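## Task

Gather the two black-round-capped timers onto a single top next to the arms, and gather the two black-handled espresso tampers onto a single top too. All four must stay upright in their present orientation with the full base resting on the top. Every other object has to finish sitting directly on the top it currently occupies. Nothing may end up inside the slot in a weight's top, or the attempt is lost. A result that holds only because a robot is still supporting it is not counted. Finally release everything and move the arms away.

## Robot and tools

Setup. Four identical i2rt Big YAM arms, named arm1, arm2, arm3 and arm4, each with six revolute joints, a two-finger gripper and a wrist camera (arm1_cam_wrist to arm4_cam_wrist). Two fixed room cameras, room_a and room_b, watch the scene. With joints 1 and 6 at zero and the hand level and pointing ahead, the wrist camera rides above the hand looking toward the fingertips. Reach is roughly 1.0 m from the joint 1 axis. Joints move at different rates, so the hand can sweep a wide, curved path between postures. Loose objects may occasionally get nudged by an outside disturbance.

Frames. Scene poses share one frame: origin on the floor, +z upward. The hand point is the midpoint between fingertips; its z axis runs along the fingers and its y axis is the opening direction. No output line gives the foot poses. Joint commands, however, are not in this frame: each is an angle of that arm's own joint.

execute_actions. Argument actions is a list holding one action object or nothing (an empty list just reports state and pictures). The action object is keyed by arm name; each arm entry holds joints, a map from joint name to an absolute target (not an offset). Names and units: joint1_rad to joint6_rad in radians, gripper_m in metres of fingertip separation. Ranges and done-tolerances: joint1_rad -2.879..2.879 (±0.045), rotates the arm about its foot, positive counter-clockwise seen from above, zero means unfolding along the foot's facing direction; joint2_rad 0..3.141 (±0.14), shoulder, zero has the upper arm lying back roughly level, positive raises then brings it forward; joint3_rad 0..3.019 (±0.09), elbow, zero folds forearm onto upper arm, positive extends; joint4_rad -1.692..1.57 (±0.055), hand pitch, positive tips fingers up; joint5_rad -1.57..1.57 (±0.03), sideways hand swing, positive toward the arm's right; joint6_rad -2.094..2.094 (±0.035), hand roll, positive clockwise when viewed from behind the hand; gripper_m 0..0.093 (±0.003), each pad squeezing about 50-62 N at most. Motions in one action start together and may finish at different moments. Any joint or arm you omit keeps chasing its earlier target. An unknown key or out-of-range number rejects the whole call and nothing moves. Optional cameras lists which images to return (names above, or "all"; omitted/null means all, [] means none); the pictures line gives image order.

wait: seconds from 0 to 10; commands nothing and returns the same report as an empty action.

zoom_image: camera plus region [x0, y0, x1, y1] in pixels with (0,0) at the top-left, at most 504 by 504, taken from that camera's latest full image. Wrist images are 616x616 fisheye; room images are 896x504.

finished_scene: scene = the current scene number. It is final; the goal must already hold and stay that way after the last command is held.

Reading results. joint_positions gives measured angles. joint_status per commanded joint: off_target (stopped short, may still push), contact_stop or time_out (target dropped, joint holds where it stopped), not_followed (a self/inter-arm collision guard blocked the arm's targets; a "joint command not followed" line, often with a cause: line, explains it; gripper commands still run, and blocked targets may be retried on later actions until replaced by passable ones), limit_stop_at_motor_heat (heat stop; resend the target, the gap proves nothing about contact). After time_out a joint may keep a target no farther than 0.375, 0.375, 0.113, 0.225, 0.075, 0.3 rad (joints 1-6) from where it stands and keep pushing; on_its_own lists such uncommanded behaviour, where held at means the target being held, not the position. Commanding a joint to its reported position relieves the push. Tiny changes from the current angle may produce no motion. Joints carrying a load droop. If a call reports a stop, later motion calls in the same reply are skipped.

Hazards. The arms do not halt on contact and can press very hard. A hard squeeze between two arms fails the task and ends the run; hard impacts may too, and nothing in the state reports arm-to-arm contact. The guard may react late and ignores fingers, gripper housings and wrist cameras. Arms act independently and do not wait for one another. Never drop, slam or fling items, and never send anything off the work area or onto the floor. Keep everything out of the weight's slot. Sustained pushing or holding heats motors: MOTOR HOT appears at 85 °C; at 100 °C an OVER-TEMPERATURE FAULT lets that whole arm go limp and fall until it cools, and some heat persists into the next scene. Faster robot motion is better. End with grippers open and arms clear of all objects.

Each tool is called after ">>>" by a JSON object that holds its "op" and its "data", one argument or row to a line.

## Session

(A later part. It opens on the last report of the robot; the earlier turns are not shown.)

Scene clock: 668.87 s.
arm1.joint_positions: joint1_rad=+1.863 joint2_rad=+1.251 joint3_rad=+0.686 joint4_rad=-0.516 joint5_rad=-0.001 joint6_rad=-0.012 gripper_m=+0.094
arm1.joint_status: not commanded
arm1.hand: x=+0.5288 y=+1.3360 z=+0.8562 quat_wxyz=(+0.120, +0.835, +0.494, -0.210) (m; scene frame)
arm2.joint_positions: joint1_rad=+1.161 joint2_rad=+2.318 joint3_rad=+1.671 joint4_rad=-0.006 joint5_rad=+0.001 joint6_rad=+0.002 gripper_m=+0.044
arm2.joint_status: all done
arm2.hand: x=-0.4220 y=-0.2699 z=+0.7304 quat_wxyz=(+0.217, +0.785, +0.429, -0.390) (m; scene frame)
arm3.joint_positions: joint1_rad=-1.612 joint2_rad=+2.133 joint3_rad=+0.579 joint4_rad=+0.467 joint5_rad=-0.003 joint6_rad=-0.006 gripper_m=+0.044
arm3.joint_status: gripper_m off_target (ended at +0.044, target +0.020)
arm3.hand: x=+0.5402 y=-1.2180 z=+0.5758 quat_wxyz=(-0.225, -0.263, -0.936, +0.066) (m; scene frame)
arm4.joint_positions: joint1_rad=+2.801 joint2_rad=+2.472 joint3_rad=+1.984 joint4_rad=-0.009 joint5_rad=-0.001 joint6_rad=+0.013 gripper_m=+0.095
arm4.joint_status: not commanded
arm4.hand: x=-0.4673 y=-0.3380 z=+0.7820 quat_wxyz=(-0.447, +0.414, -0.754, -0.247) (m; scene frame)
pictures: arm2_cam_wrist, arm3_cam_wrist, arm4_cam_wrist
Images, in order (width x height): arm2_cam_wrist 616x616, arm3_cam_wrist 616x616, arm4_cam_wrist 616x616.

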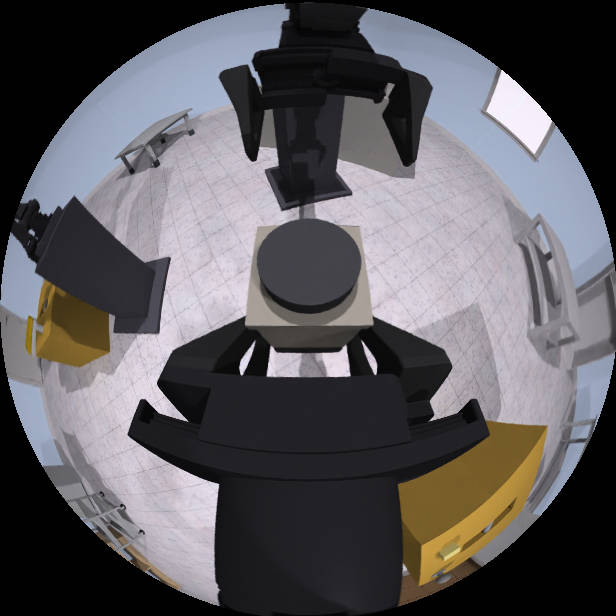

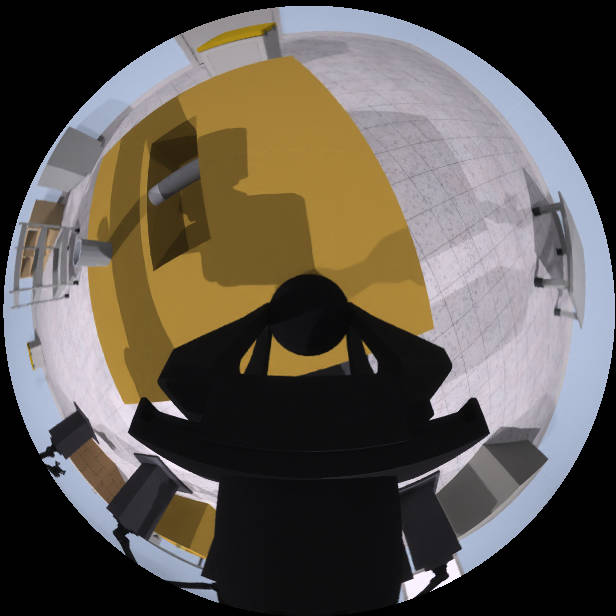

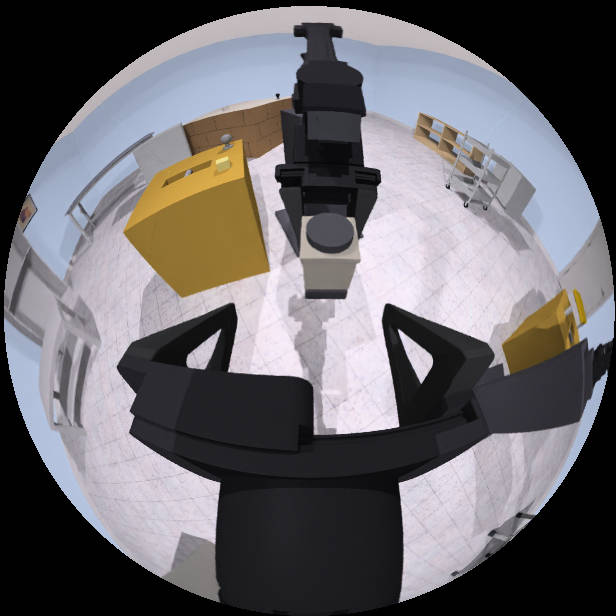

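>>> {"op": "execute_actions", "data": {
  "actions": [
    {"arm2": {"joints": {"joint1_rad": 1.138, "joint3_rad": 1.765}}, "arm3": {"joints": {"joint2_rad": 1.85, "joint3_rad": 0.56, "joint4_rad": 0.2}}}
  ],
  "cameras": ["arm2_cam_wrist", "arm3_cam_wrist", "arm4_cam_wrist"]
}}

Scene clock: 678.83 s.
arm1.joint_positions: joint1_rad=+1.863 joint2_rad=+1.251 joint3_rad=+0.686 joint4_rad=-0.516 joint5_rad=-0.001 joint6_rad=-0.012 gripper_m=+0.094
arm1.joint_status: not commanded
arm1.hand: x=+0.5288 y=+1.3360 z=+0.8562 quat_wxyz=(+0.120, +0.835, +0.494, -0.210) (m; scene frame)
arm2.joint_positions: joint1_rad=+1.144 joint2_rad=+2.317 joint3_rad=+1.716 joint4_rad=-0.006 joint5_rad=+0.001 joint6_rad=+0.002 gripper_m=+0.044
arm2.joint_status: all done
arm2.hand: x=-0.4425 y=-0.2761 z=+0.7541 quat_wxyz=(+0.224, +0.780, +0.418, -0.410) (m; scene frame)
arm3.joint_positions: joint1_rad=-1.612 joint2_rad=+1.857 joint3_rad=+0.553 joint4_rad=+0.199 joint5_rad=-0.002 joint6_rad=-0.006 gripper_m=+0.044
arm3.joint_status: all done
arm3.hand: x=+0.5434 y=-1.2197 z=+0.6471 quat_wxyz=(-0.217, -0.264, -0.938, +0.064) (m; scene frame)
arm4.joint_positions: joint1_rad=+2.801 joint2_rad=+2.472 joint3_rad=+1.984 joint4_rad=-0.009 joint5_rad=-0.001 joint6_rad=+0.013 gripper_m=+0.095
arm4.joint_status: not commanded
arm4.hand: x=-0.4673 y=-0.3380 z=+0.7820 quat_wxyz=(-0.447, +0.414, -0.754, -0.247) (m; scene frame)
pictures: arm2_cam_wrist, arm3_cam_wrist, arm4_cam_wrist
Images, in order (width x height): arm2_cam_wrist 616x616, arm3_cam_wrist 616x616, arm4_cam_wrist 616x616.

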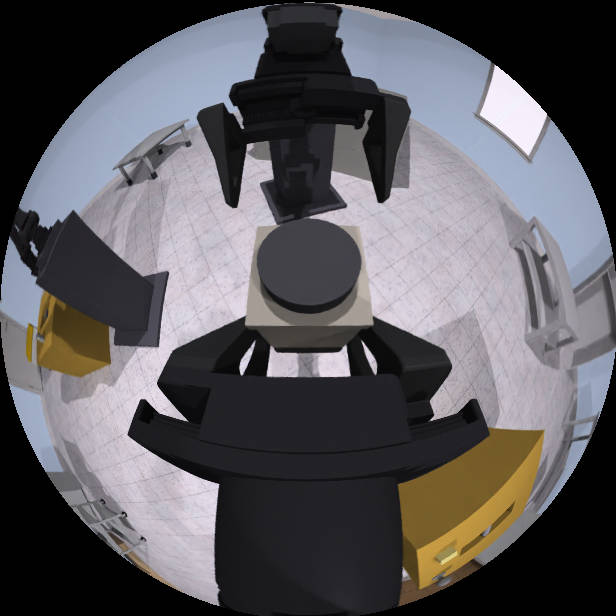

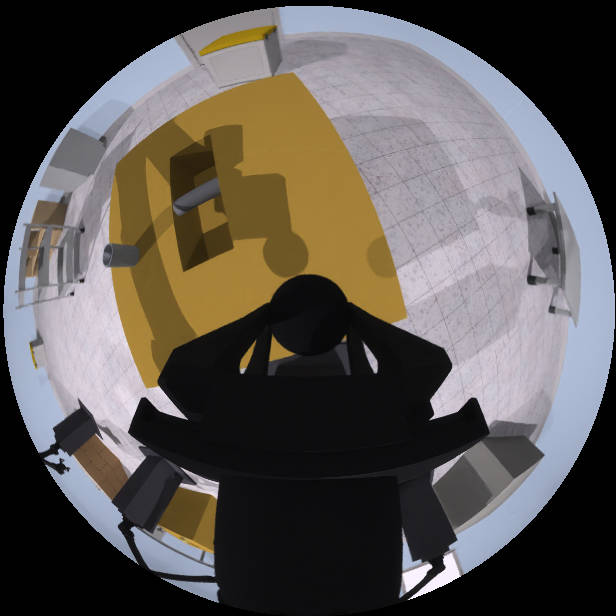

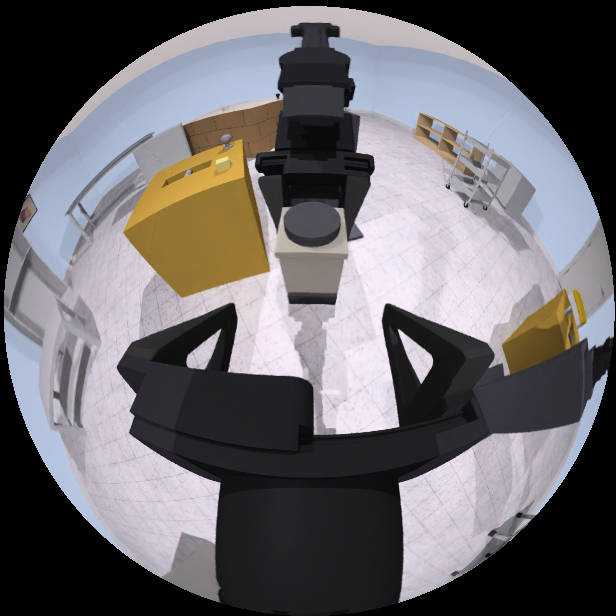

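>>> {"op": "zoom_image", "data": {
  "camera": "arm2_cam_wrist",
  "region": [190, 120, 430, 360]
}}

>>> {"op": "zoom_image", "data": {
  "camera": "arm4_cam_wrist",
  "region": [210, 160, 410, 360]
}}

Region (190, 120, 430, 360) of arm2_cam_wrist's 616x616 image, scaled by 2.100, with more detail than that image has.

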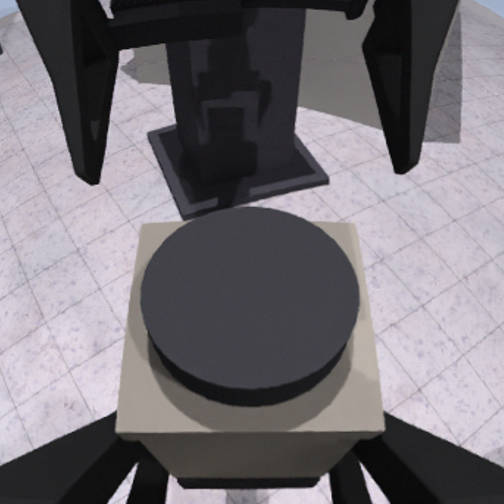

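Region (210, 160, 410, 360) of arm4_cam_wrist's 616x616 image, scaled by 2.520, with more detail than that image has.

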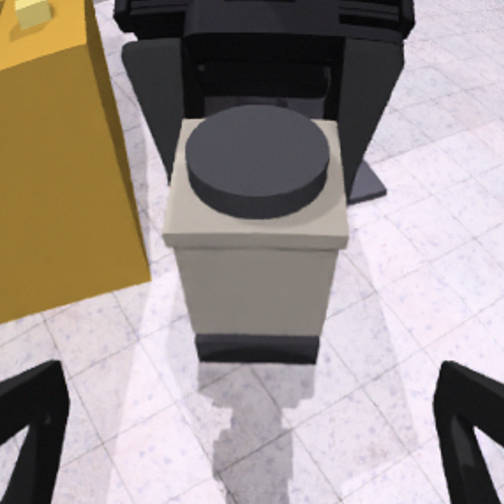

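>>> {"op": "execute_actions", "data": {
  "actions": [
    {"arm2": {"joints": {"joint2_rad": 2.38, "joint3_rad": 1.908, "joint4_rad": -0.082}}, "arm3": {"joints": {"joint2_rad": 1.45, "joint3_rad": 0.68, "joint4_rad": -0.325}}}
  ],
  "cameras": ["arm2_cam_wrist", "arm3_cam_wrist", "arm4_cam_wrist"]
}}

Scene clock: 742.93 s.
arm1.joint_positions: joint1_rad=+1.863 joint2_rad=+1.251 joint3_rad=+0.686 joint4_rad=-0.516 joint5_rad=-0.001 joint6_rad=-0.012 gripper_m=+0.094
arm1.joint_status: not commanded
arm1.hand: x=+0.5288 y=+1.3360 z=+0.8562 quat_wxyz=(+0.120, +0.835, +0.494, -0.210) (m; scene frame)
arm2.joint_positions: joint1_rad=+1.144 joint2_rad=+2.371 joint3_rad=+1.853 joint4_rad=-0.071 joint5_rad=+0.001 joint6_rad=+0.002 gripper_m=+0.044
arm2.joint_status: all done
arm2.hand: x=-0.4598 y=-0.3023 z=+0.7681 quat_wxyz=(+0.228, +0.776, +0.415, -0.417) (m; scene frame)
arm3.joint_positions: joint1_rad=-1.612 joint2_rad=+1.462 joint3_rad=+0.648 joint4_rad=-0.326 joint5_rad=-0.002 joint6_rad=-0.006 gripper_m=+0.044
arm3.joint_status: all done
arm3.hand: x=+0.5521 y=-1.2244 z=+0.7741 quat_wxyz=(-0.201, -0.265, -0.941, +0.059) (m; scene frame)
arm4.joint_positions: joint1_rad=+2.801 joint2_rad=+2.472 joint3_rad=+1.984 joint4_rad=-0.009 joint5_rad=-0.001 joint6_rad=+0.013 gripper_m=+0.095
arm4.joint_status: not commanded
arm4.hand: x=-0.4673 y=-0.3380 z=+0.7820 quat_wxyz=(-0.447, +0.414, -0.754, -0.247) (m; scene frame)
pictures: arm2_cam_wrist, arm3_cam_wrist, arm4_cam_wrist
Images, in order (width x height): arm2_cam_wrist 616x616, arm3_cam_wrist 616x616, arm4_cam_wrist 616x616.

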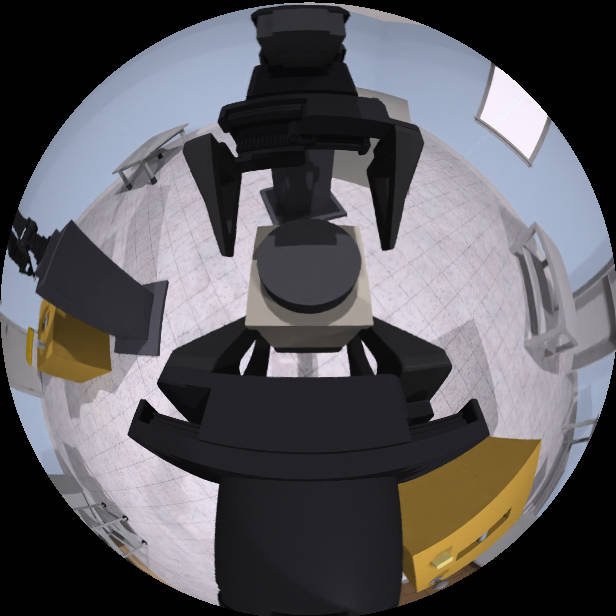

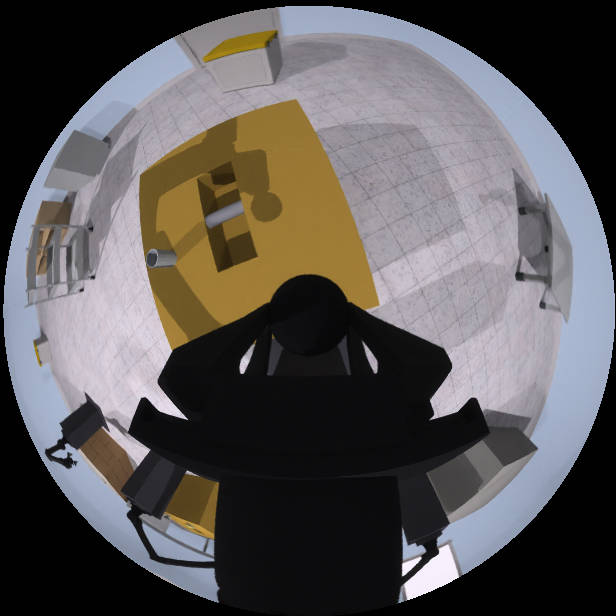

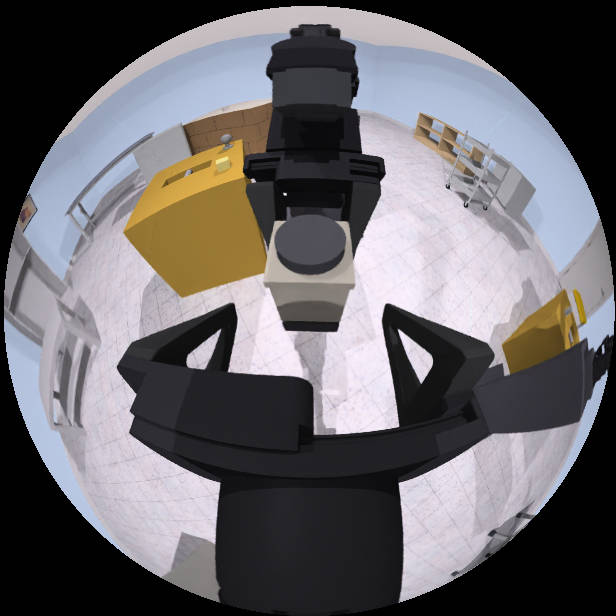

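>>> {"op": "execute_actions", "data": {
  "actions": [
    {"arm2": {"joints": {"joint2_rad": 2.478, "joint3_rad": 2.072, "joint4_rad": -0.165}}, "arm3": {"joints": {"joint1_rad": -0.9, "joint2_rad": 1.33, "joint3_rad": 0.74, "joint4_rad": -0.49}}}
  ],
  "cameras": ["arm2_cam_wrist", "arm3_cam_wrist", "arm4_cam_wrist"]
}}

Scene clock: 750.87 s.
arm1.joint_positions: joint1_rad=+1.863 joint2_rad=+1.251 joint3_rad=+0.686 joint4_rad=-0.516 joint5_rad=-0.001 joint6_rad=-0.012 gripper_m=+0.094
arm1.joint_status: not commanded
arm1.hand: x=+0.5288 y=+1.3360 z=+0.8562 quat_wxyz=(+0.120, +0.835, +0.494, -0.210) (m; scene frame)
arm2.joint_positions: joint1_rad=+1.144 joint2_rad=+2.472 joint3_rad=+2.012 joint4_rad=-0.155 joint5_rad=+0.001 joint6_rad=+0.002 gripper_m=+0.044
arm2.joint_status: all done
arm2.hand: x=-0.4745 y=-0.3247 z=+0.7493 quat_wxyz=(+0.222, +0.781, +0.418, -0.406) (m; scene frame)
arm3.joint_positions: joint1_rad=-0.902 joint2_rad=+1.340 joint3_rad=+0.689 joint4_rad=-0.490 joint5_rad=-0.002 joint6_rad=-0.006 gripper_m=+0.044
arm3.joint_status: all done
arm3.hand: x=+0.6045 y=-0.9438 z=+0.8201 quat_wxyz=(-0.208, +0.078, -0.975, -0.018) (m; scene frame)
arm4.joint_positions: joint1_rad=+2.801 joint2_rad=+2.472 joint3_rad=+1.984 joint4_rad=-0.009 joint5_rad=-0.001 joint6_rad=+0.013 gripper_m=+0.095
arm4.joint_status: not commanded
arm4.hand: x=-0.4673 y=-0.3380 z=+0.7820 quat_wxyz=(-0.447, +0.414, -0.754, -0.247) (m; scene frame)
pictures: arm2_cam_wrist, arm3_cam_wrist, arm4_cam_wrist
Images, in order (width x height): arm2_cam_wrist 616x616, arm3_cam_wrist 616x616, arm4_cam_wrist 616x616.

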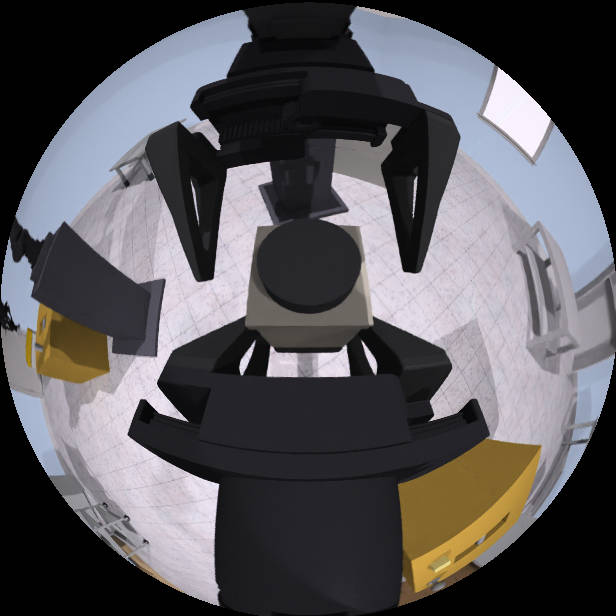

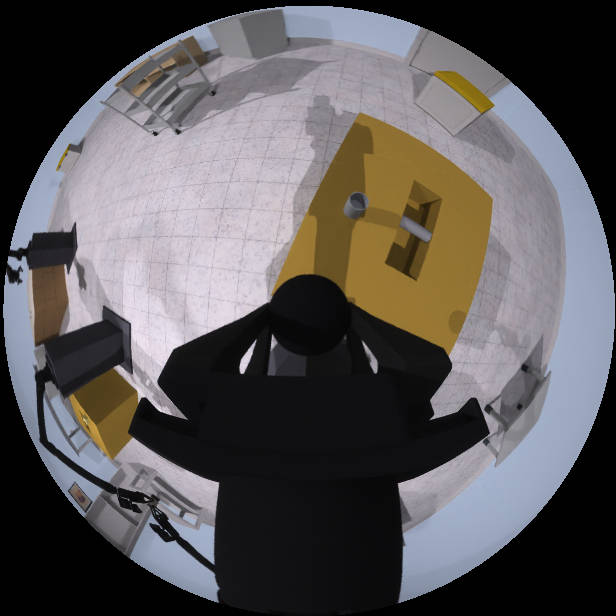

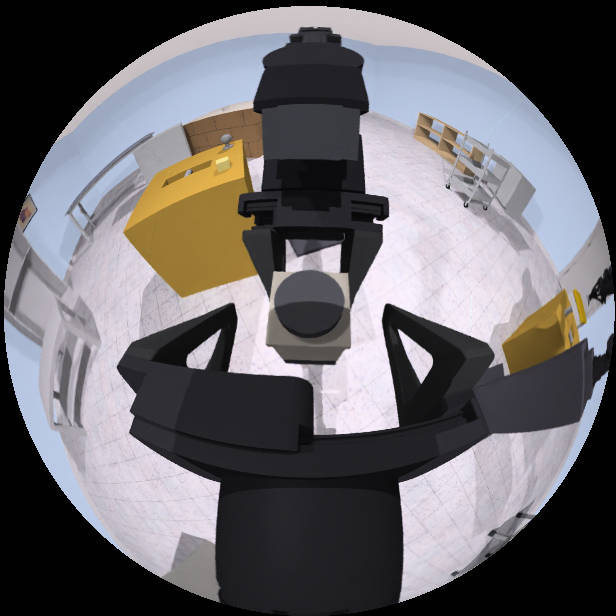

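>>> {"op": "zoom_image", "data": {
  "camera": "arm4_cam_wrist",
  "region": [210, 210, 410, 410]
}}

>>> {"op": "zoom_image", "data": {
  "camera": "arm2_cam_wrist",
  "region": [170, 130, 450, 410]
}}

Region (210, 210, 410, 410) of arm4_cam_wrist's 616x616 image, scaled by 2.520, with more detail than that image has.

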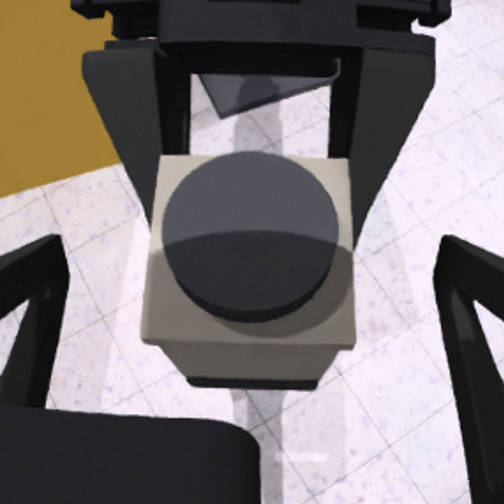

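Region (170, 130, 450, 410) of arm2_cam_wrist's 616x616 image, scaled by 1.800, with more detail than that image has.

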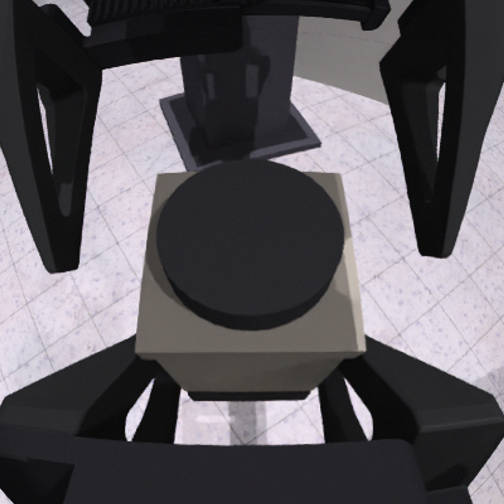

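>>> {"op": "execute_actions", "data": {
  "actions": [
    {"arm2": {"joints": {"joint2_rad": 2.45}}, "arm3": {"joints": {"joint1_rad": -0.5}}}
  ],
  "cameras": ["arm2_cam_wrist", "arm4_cam_wrist"]
}}

Scene clock: 781.60 s.
arm1.joint_positions: joint1_rad=+1.863 joint2_rad=+1.251 joint3_rad=+0.686 joint4_rad=-0.516 joint5_rad=-0.001 joint6_rad=-0.012 gripper_m=+0.094
arm1.joint_status: not commanded
arm1.hand: x=+0.5288 y=+1.3360 z=+0.8562 quat_wxyz=(+0.120, +0.835, +0.494, -0.210) (m; scene frame)
arm2.joint_positions: joint1_rad=+1.144 joint2_rad=+2.472 joint3_rad=+2.012 joint4_rad=-0.155 joint5_rad=+0.001 joint6_rad=+0.002 gripper_m=+0.044
arm2.joint_status: all done
arm2.hand: x=-0.4745 y=-0.3247 z=+0.7493 quat_wxyz=(+0.222, +0.781, +0.418, -0.406) (m; scene frame)
arm3.joint_positions: joint1_rad=-0.498 joint2_rad=+1.340 joint3_rad=+0.689 joint4_rad=-0.490 joint5_rad=-0.002 joint6_rad=-0.006 gripper_m=+0.044
arm3.joint_status: all done
arm3.hand: x=+0.5477 y=-0.7905 z=+0.8208 quat_wxyz=(-0.200, +0.271, -0.939, -0.061) (m; scene frame)
arm4.joint_positions: joint1_rad=+2.801 joint2_rad=+2.472 joint3_rad=+1.984 joint4_rad=-0.009 joint5_rad=-0.001 joint6_rad=+0.013 gripper_m=+0.095
arm4.joint_status: not commanded
arm4.hand: x=-0.4673 y=-0.3380 z=+0.7820 quat_wxyz=(-0.447, +0.414, -0.754, -0.247) (m; scene frame)
pictures: arm2_cam_wrist, arm4_cam_wrist
Images, in order (width x height): arm2_cam_wrist 616x616, arm4_cam_wrist 616x616.

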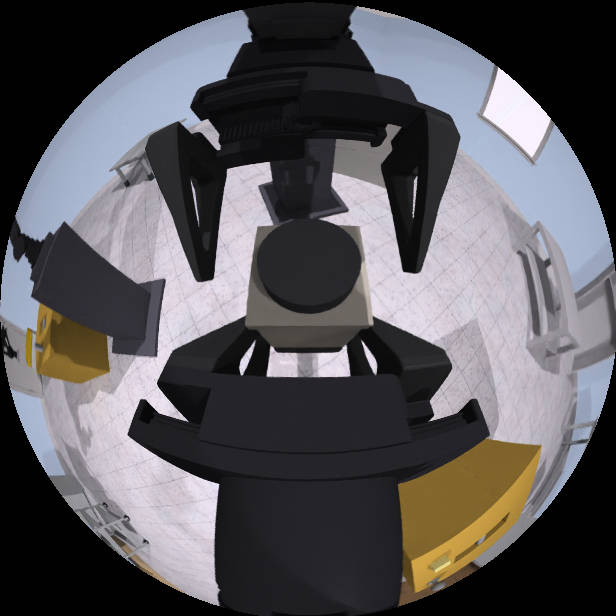

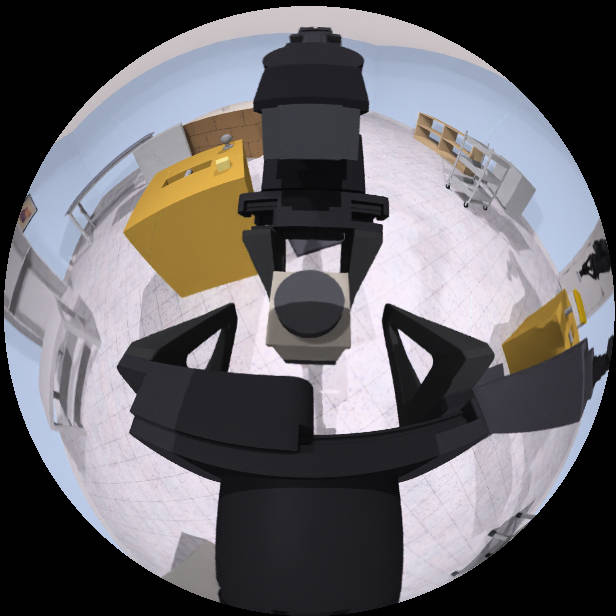

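>>> {"op": "execute_actions", "data": {
  "actions": [
    {"arm2": {"joints": {"joint3_rad": 2.086}}, "arm4": {"joints": {"joint4_rad": -0.035}}, "arm3": {"joints": {"joint1_rad": -0.25}}}
  ],
  "cameras": ["arm2_cam_wrist", "arm4_cam_wrist"]
}}

Scene clock: 791.77 s.
arm1.joint_positions: joint1_rad=+1.863 joint2_rad=+1.251 joint3_rad=+0.686 joint4_rad=-0.516 joint5_rad=-0.001 joint6_rad=-0.012 gripper_m=+0.094
arm1.joint_status: not commanded
arm1.hand: x=+0.5288 y=+1.3360 z=+0.8562 quat_wxyz=(+0.120, +0.835, +0.494, -0.210) (m; scene frame)
arm2.joint_positions: joint1_rad=+1.144 joint2_rad=+2.469 joint3_rad=+2.025 joint4_rad=-0.155 joint5_rad=+0.001 joint6_rad=+0.002 gripper_m=+0.044
arm2.joint_status: all done
arm2.hand: x=-0.4770 y=-0.3284 z=+0.7592 quat_wxyz=(+0.226, +0.778, +0.417, -0.413) (m; scene frame)
arm3.joint_positions: joint1_rad=-0.244 joint2_rad=+1.340 joint3_rad=+0.689 joint4_rad=-0.490 joint5_rad=-0.002 joint6_rad=-0.006 gripper_m=+0.044
arm3.joint_status: all done
arm3.hand: x=+0.4824 y=-0.7105 z=+0.8215 quat_wxyz=(-0.191, +0.388, -0.897, -0.087) (m; scene frame)
arm4.joint_positions: joint1_rad=+2.801 joint2_rad=+2.472 joint3_rad=+1.984 joint4_rad=-0.019 joint5_rad=-0.001 joint6_rad=+0.013 gripper_m=+0.095
arm4.joint_status: all done
arm4.hand: x=-0.4680 y=-0.3390 z=+0.7798 quat_wxyz=(-0.443, +0.415, -0.756, -0.245) (m; scene frame)
pictures: arm2_cam_wrist, arm4_cam_wrist
Images, in order (width x height): arm2_cam_wrist 616x616, arm4_cam_wrist 616x616.

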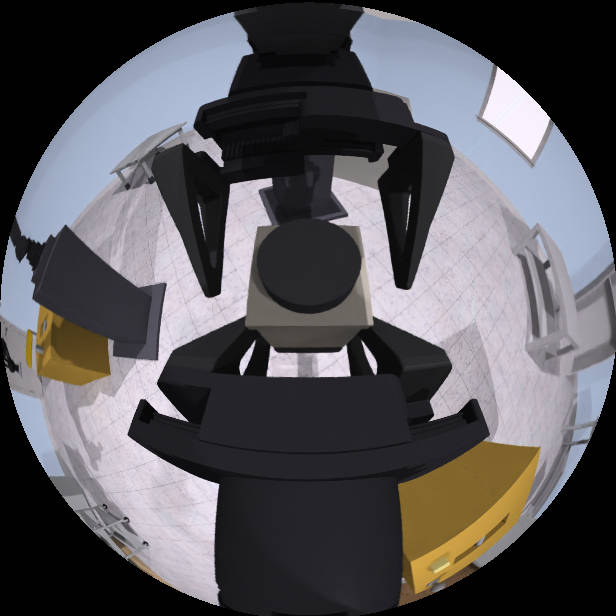

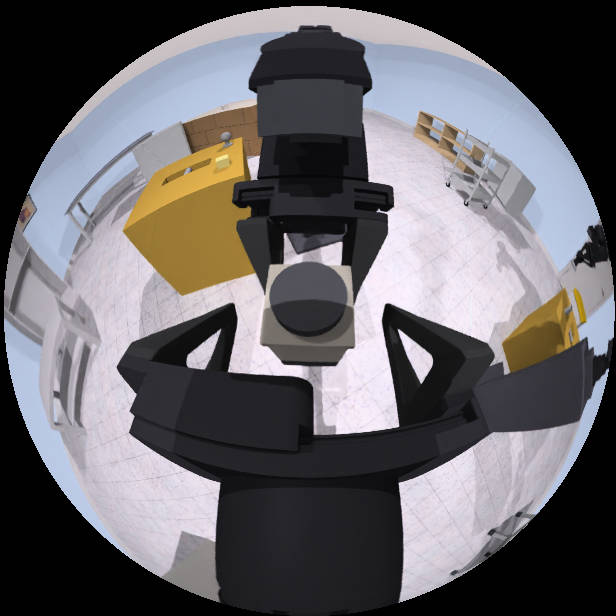

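>>> {"op": "zoom_image", "data": {
  "camera": "arm2_cam_wrist",
  "region": [170, 130, 450, 410]
}}

>>> {"op": "zoom_image", "data": {
  "camera": "arm4_cam_wrist",
  "region": [210, 210, 410, 410]
}}

Region (170, 130, 450, 410) of arm2_cam_wrist's 616x616 image, scaled by 1.800, with more detail than that image has.

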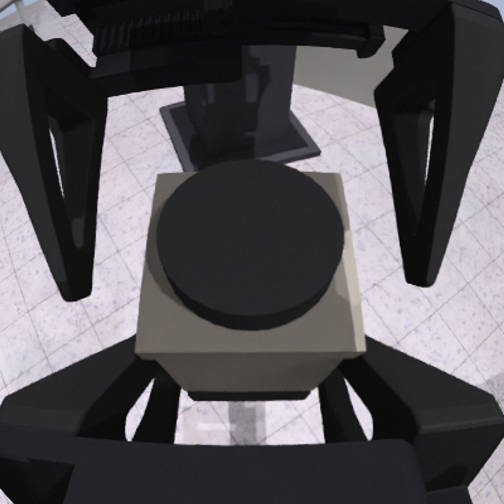

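Region (210, 210, 410, 410) of arm4_cam_wrist's 616x616 image, scaled by 2.520, with more detail than that image has.

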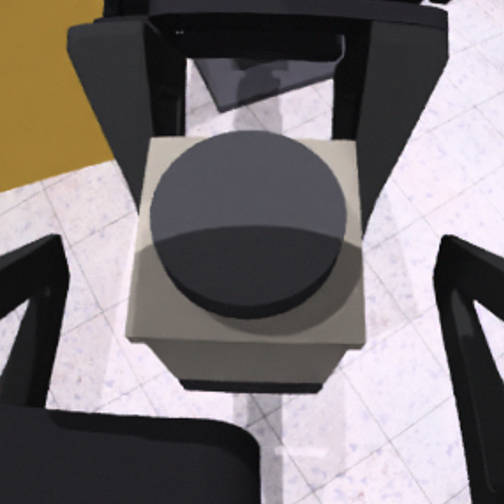

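>>> {"op": "execute_actions", "data": {
  "actions": [
    {"arm4": {"joints": {"gripper_m": 0.066}}, "arm3": {"joints": {"joint1_rad": -0.05}}}
  ],
  "cameras": ["arm2_cam_wrist", "arm4_cam_wrist"]
}}

>>> {"op": "zoom_image", "data": {
  "camera": "arm2_cam_wrist",
  "region": [190, 200, 430, 380]
}}

>>> {"op": "zoom_image", "data": {
  "camera": "arm4_cam_wrist",
  "region": [210, 210, 410, 410]
}}

Scene clock: 816.00 s.
arm1.joint_positions: joint1_rad=+1.863 joint2_rad=+1.251 joint3_rad=+0.686 joint4_rad=-0.516 joint5_rad=-0.001 joint6_rad=-0.012 gripper_m=+0.094
arm1.joint_status: not commanded
arm1.hand: x=+0.5288 y=+1.3360 z=+0.8562 quat_wxyz=(+0.120, +0.835, +0.494, -0.210) (m; scene frame)
arm2.joint_positions: joint1_rad=+1.144 joint2_rad=+2.469 joint3_rad=+2.025 joint4_rad=-0.155 joint5_rad=+0.001 joint6_rad=+0.002 gripper_m=+0.044
arm2.joint_status: not commanded
arm2.hand: x=-0.4770 y=-0.3284 z=+0.7592 quat_wxyz=(+0.226, +0.778, +0.417, -0.413) (m; scene frame)
arm3.joint_positions: joint1_rad=-0.043 joint2_rad=+1.340 joint3_rad=+0.689 joint4_rad=-0.490 joint5_rad=-0.002 joint6_rad=-0.006 gripper_m=+0.044
arm3.joint_status: all done
arm3.hand: x=+0.4178 y=-0.6605 z=+0.8222 quat_wxyz=(-0.182, +0.476, -0.854, -0.106) (m; scene frame)
arm4.joint_positions: joint1_rad=+2.801 joint2_rad=+2.472 joint3_rad=+1.984 joint4_rad=-0.019 joint5_rad=-0.001 joint6_rad=+0.013 gripper_m=+0.066
arm4.joint_status: all done
arm4.hand: x=-0.4680 y=-0.3390 z=+0.7798 quat_wxyz=(-0.443, +0.415, -0.756, -0.245) (m; scene frame)
pictures: arm2_cam_wrist, arm4_cam_wrist
Images, in order (width x height): arm2_cam_wrist 616x616, arm4_cam_wrist 616x616.

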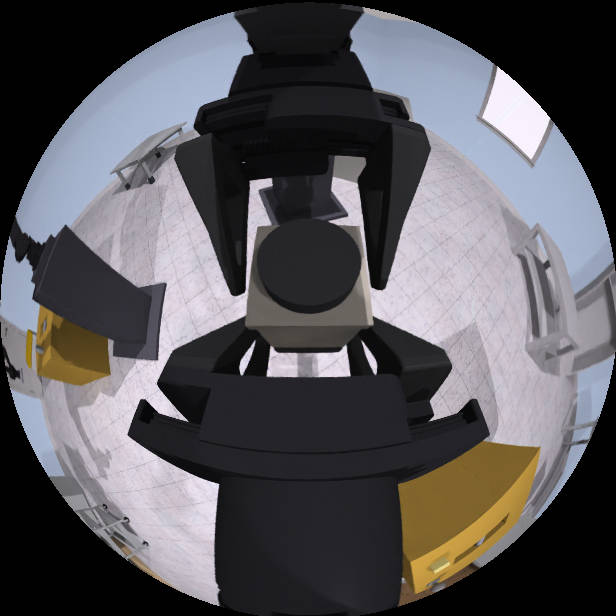

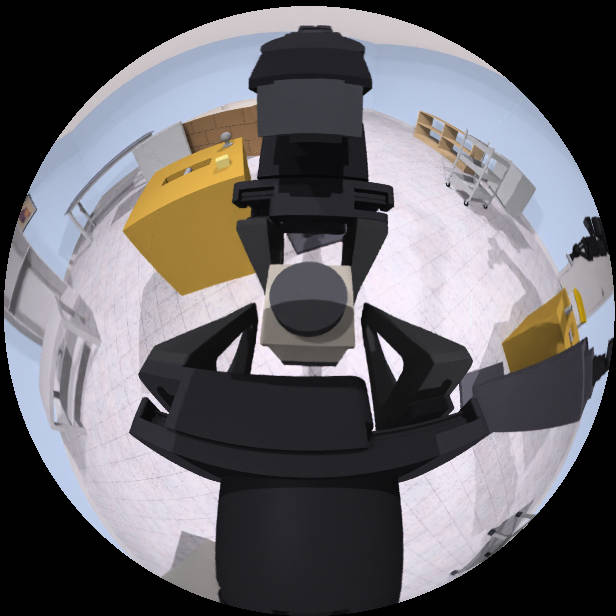

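Region (190, 200, 430, 380) of arm2_cam_wrist's 616x616 image, scaled by 2.100, with more detail than that image has; it fills the top 378 rows of this view, and the rest is white.

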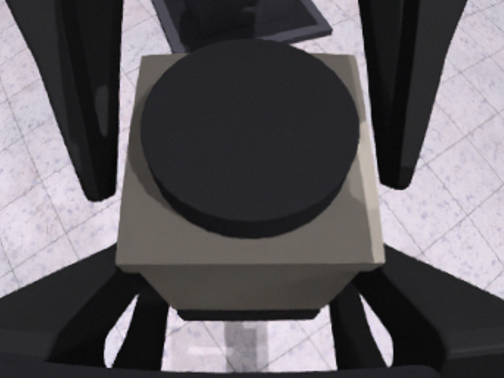

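Region (210, 210, 410, 410) of arm4_cam_wrist's 616x616 image, scaled by 2.520, with more detail than that image has.

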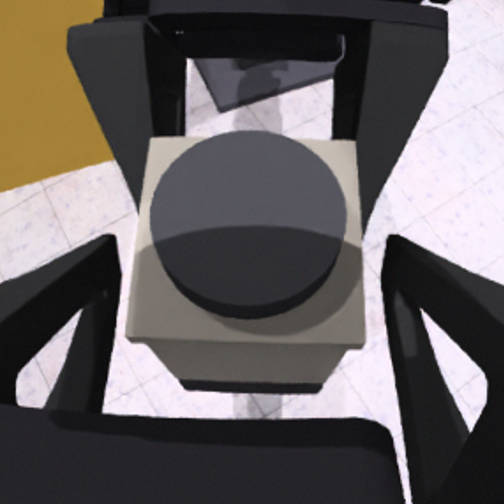

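>>> {"op": "execute_actions", "data": {
  "actions": [
    {"arm4": {"joints": {"gripper_m": 0.03}}, "arm3": {"joints": {"joint1_rad": 0.15}}}
  ],
  "cameras": ["arm2_cam_wrist", "arm4_cam_wrist"]
}}

Scene clock: 825.03 s.
arm1.joint_positions: joint1_rad=+1.863 joint2_rad=+1.251 joint3_rad=+0.686 joint4_rad=-0.516 joint5_rad=-0.001 joint6_rad=-0.012 gripper_m=+0.094
arm1.joint_status: not commanded
arm1.hand: x=+0.5288 y=+1.3360 z=+0.8562 quat_wxyz=(+0.120, +0.835, +0.494, -0.210) (m; scene frame)
arm2.joint_positions: joint1_rad=+1.144 joint2_rad=+2.469 joint3_rad=+2.025 joint4_rad=-0.155 joint5_rad=+0.000 joint6_rad=+0.000 gripper_m=+0.044
arm2.joint_status: not commanded
arm2.hand: x=-0.4768 y=-0.3285 z=+0.7592 quat_wxyz=(+0.226, +0.777, +0.417, -0.413) (m; scene frame)
arm3.joint_positions: joint1_rad=+0.157 joint2_rad=+1.340 joint3_rad=+0.689 joint4_rad=-0.490 joint5_rad=-0.002 joint6_rad=-0.006 gripper_m=+0.044
arm3.joint_status: all done
arm3.hand: x=+0.3449 y=-0.6244 z=+0.8230 quat_wxyz=(-0.171, +0.558, -0.802, -0.125) (m; scene frame)
arm4.joint_positions: joint1_rad=+2.801 joint2_rad=+2.472 joint3_rad=+1.984 joint4_rad=-0.019 joint5_rad=-0.001 joint6_rad=+0.012 gripper_m=+0.047
arm4.joint_status: gripper_m off_target (ended at +0.047, target +0.030)
arm4.hand: x=-0.4680 y=-0.3390 z=+0.7798 quat_wxyz=(-0.443, +0.415, -0.756, -0.245) (m; scene frame)
pictures: arm2_cam_wrist, arm4_cam_wrist
Images, in order (width x height): arm2_cam_wrist 616x616, arm4_cam_wrist 616x616.

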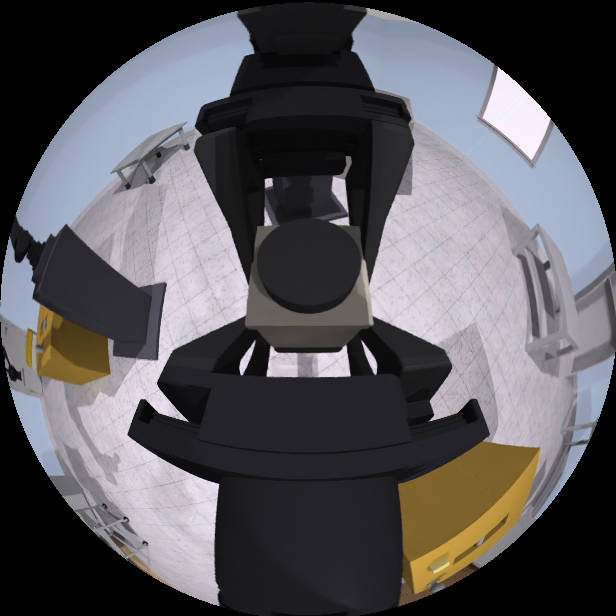

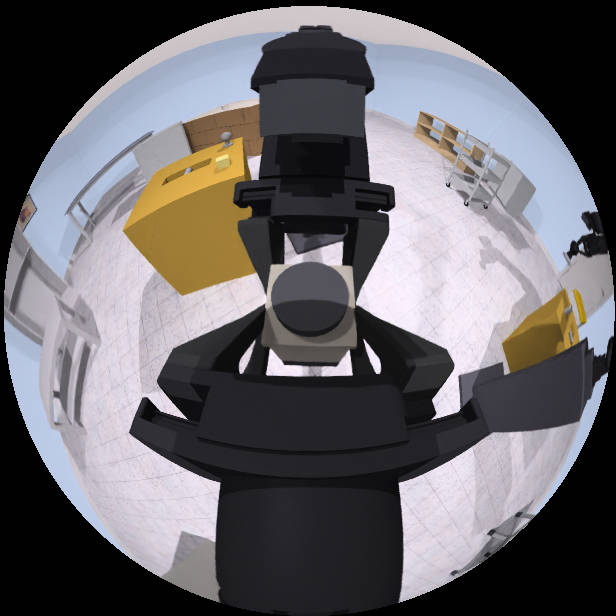

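>>> {"op": "execute_actions", "data": {
  "actions": [
    {"arm2": {"joints": {"gripper_m": 0.08}}, "arm3": {"joints": {"joint1_rad": 0.35}}}
  ],
  "cameras": ["arm2_cam_wrist", "arm4_cam_wrist"]
}}

Scene clock: 832.77 s.
arm1.joint_positions: joint1_rad=+1.863 joint2_rad=+1.251 joint3_rad=+0.686 joint4_rad=-0.516 joint5_rad=-0.001 joint6_rad=-0.012 gripper_m=+0.094
arm1.joint_status: not commanded
arm1.hand: x=+0.5288 y=+1.3360 z=+0.8562 quat_wxyz=(+0.120, +0.835, +0.494, -0.210) (m; scene frame)
arm2.joint_positions: joint1_rad=+1.144 joint2_rad=+2.453 joint3_rad=+2.036 joint4_rad=-0.155 joint5_rad=+0.000 joint6_rad=+0.000 gripper_m=+0.080
arm2.joint_status: all done
arm2.hand: x=-0.4795 y=-0.3324 z=+0.7795 quat_wxyz=(+0.231, +0.772, +0.414, -0.423) (m; scene frame)
arm3.joint_positions: joint1_rad=+0.357 joint2_rad=+1.340 joint3_rad=+0.689 joint4_rad=-0.490 joint5_rad=-0.002 joint6_rad=-0.006 gripper_m=+0.044
arm3.joint_status: all done
arm3.hand: x=+0.2661 y=-0.6035 z=+0.8238 quat_wxyz=(-0.159, +0.636, -0.742, -0.142) (m; scene frame)
arm4.joint_positions: joint1_rad=+2.801 joint2_rad=+2.472 joint3_rad=+1.984 joint4_rad=-0.025 joint5_rad=-0.001 joint6_rad=+0.012 gripper_m=+0.047
arm4.joint_status: not commanded
arm4.hand: x=-0.4680 y=-0.3398 z=+0.7786 quat_wxyz=(-0.441, +0.416, -0.757, -0.244) (m; scene frame)
pictures: arm2_cam_wrist, arm4_cam_wrist
Images, in order (width x height): arm2_cam_wrist 616x616, arm4_cam_wrist 616x616.

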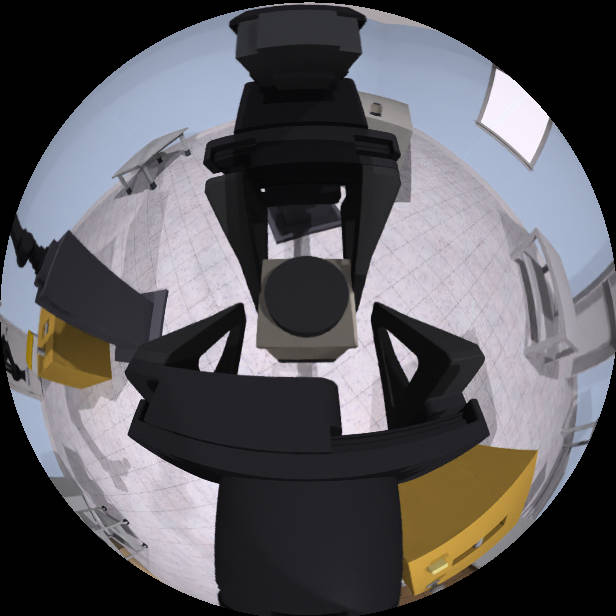

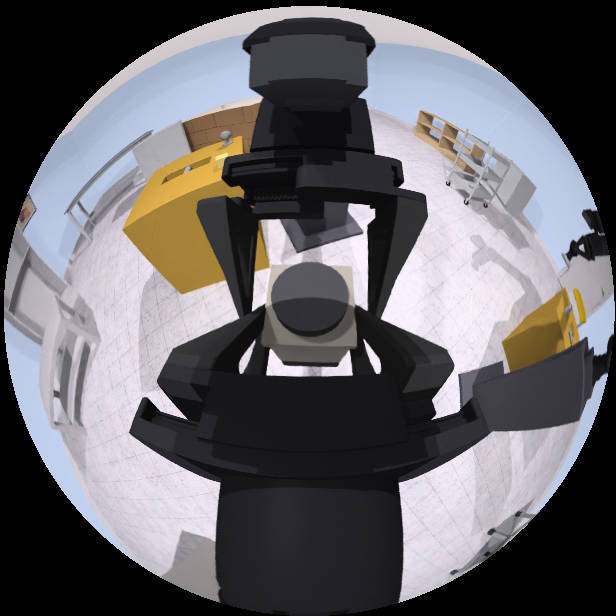

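>>> {"op": "execute_actions", "data": {
  "actions": [
    {"arm2": {"joints": {"joint3_rad": 1.45, "gripper_m": 0.093}}, "arm4": {"joints": {"joint2_rad": 2.40, "joint3_rad": 1.85}}, "arm3": {"joints": {"joint1_rad": 0.635}}}
  ],
  "cameras": ["arm4_cam_wrist", "room_a"]
}}

Scene clock: 875.50 s.
arm1.joint_positions: joint1_rad=+1.863 joint2_rad=+1.251 joint3_rad=+0.686 joint4_rad=-0.516 joint5_rad=-0.001 joint6_rad=-0.012 gripper_m=+0.094
arm1.joint_status: not commanded
arm1.hand: x=+0.5288 y=+1.3360 z=+0.8562 quat_wxyz=(+0.120, +0.835, +0.494, -0.210) (m; scene frame)
arm2.joint_positions: joint1_rad=+1.144 joint2_rad=+2.454 joint3_rad=+1.438 joint4_rad=-0.159 joint5_rad=+0.000 joint6_rad=+0.000 gripper_m=+0.093
arm2.joint_status: all done
arm2.hand: x=-0.3363 y=-0.1175 z=+0.5129 quat_wxyz=(+0.097, +0.863, +0.464, -0.174) (m; scene frame)
arm3.joint_positions: joint1_rad=+0.640 joint2_rad=+1.340 joint3_rad=+0.689 joint4_rad=-0.490 joint5_rad=-0.002 joint6_rad=-0.006 gripper_m=+0.044
arm3.joint_status: all done
arm3.hand: x=+0.1510 y=-0.6015 z=+0.8250 quat_wxyz=(-0.138, +0.734, -0.645, -0.164) (m; scene frame)
arm4.joint_positions: joint1_rad=+2.801 joint2_rad=+2.424 joint3_rad=+1.832 joint4_rad=-0.028 joint5_rad=-0.001 joint6_rad=+0.012 gripper_m=+0.047
arm4.joint_status: all done
arm4.hand: x=-0.4910 y=-0.3771 z=+0.7383 quat_wxyz=(-0.400, +0.428, -0.780, -0.220) (m; scene frame)
pictures: arm4_cam_wrist, room_a
Images, in order (width x height): arm4_cam_wrist 616x616, room_a 896x504.

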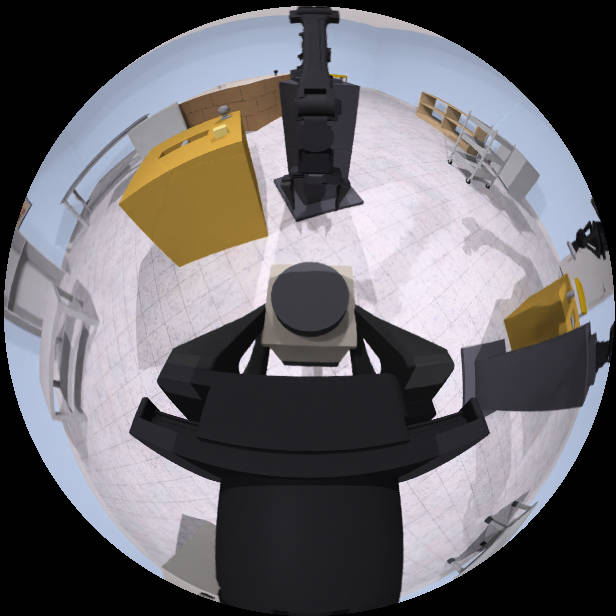

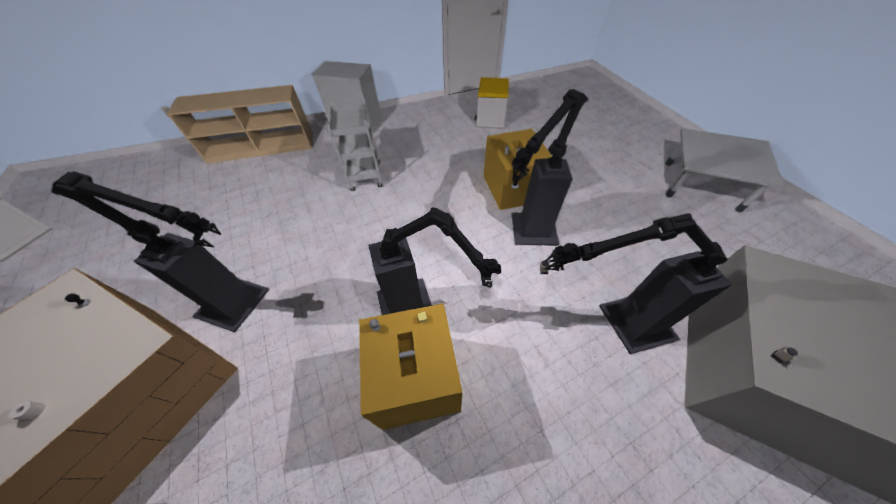

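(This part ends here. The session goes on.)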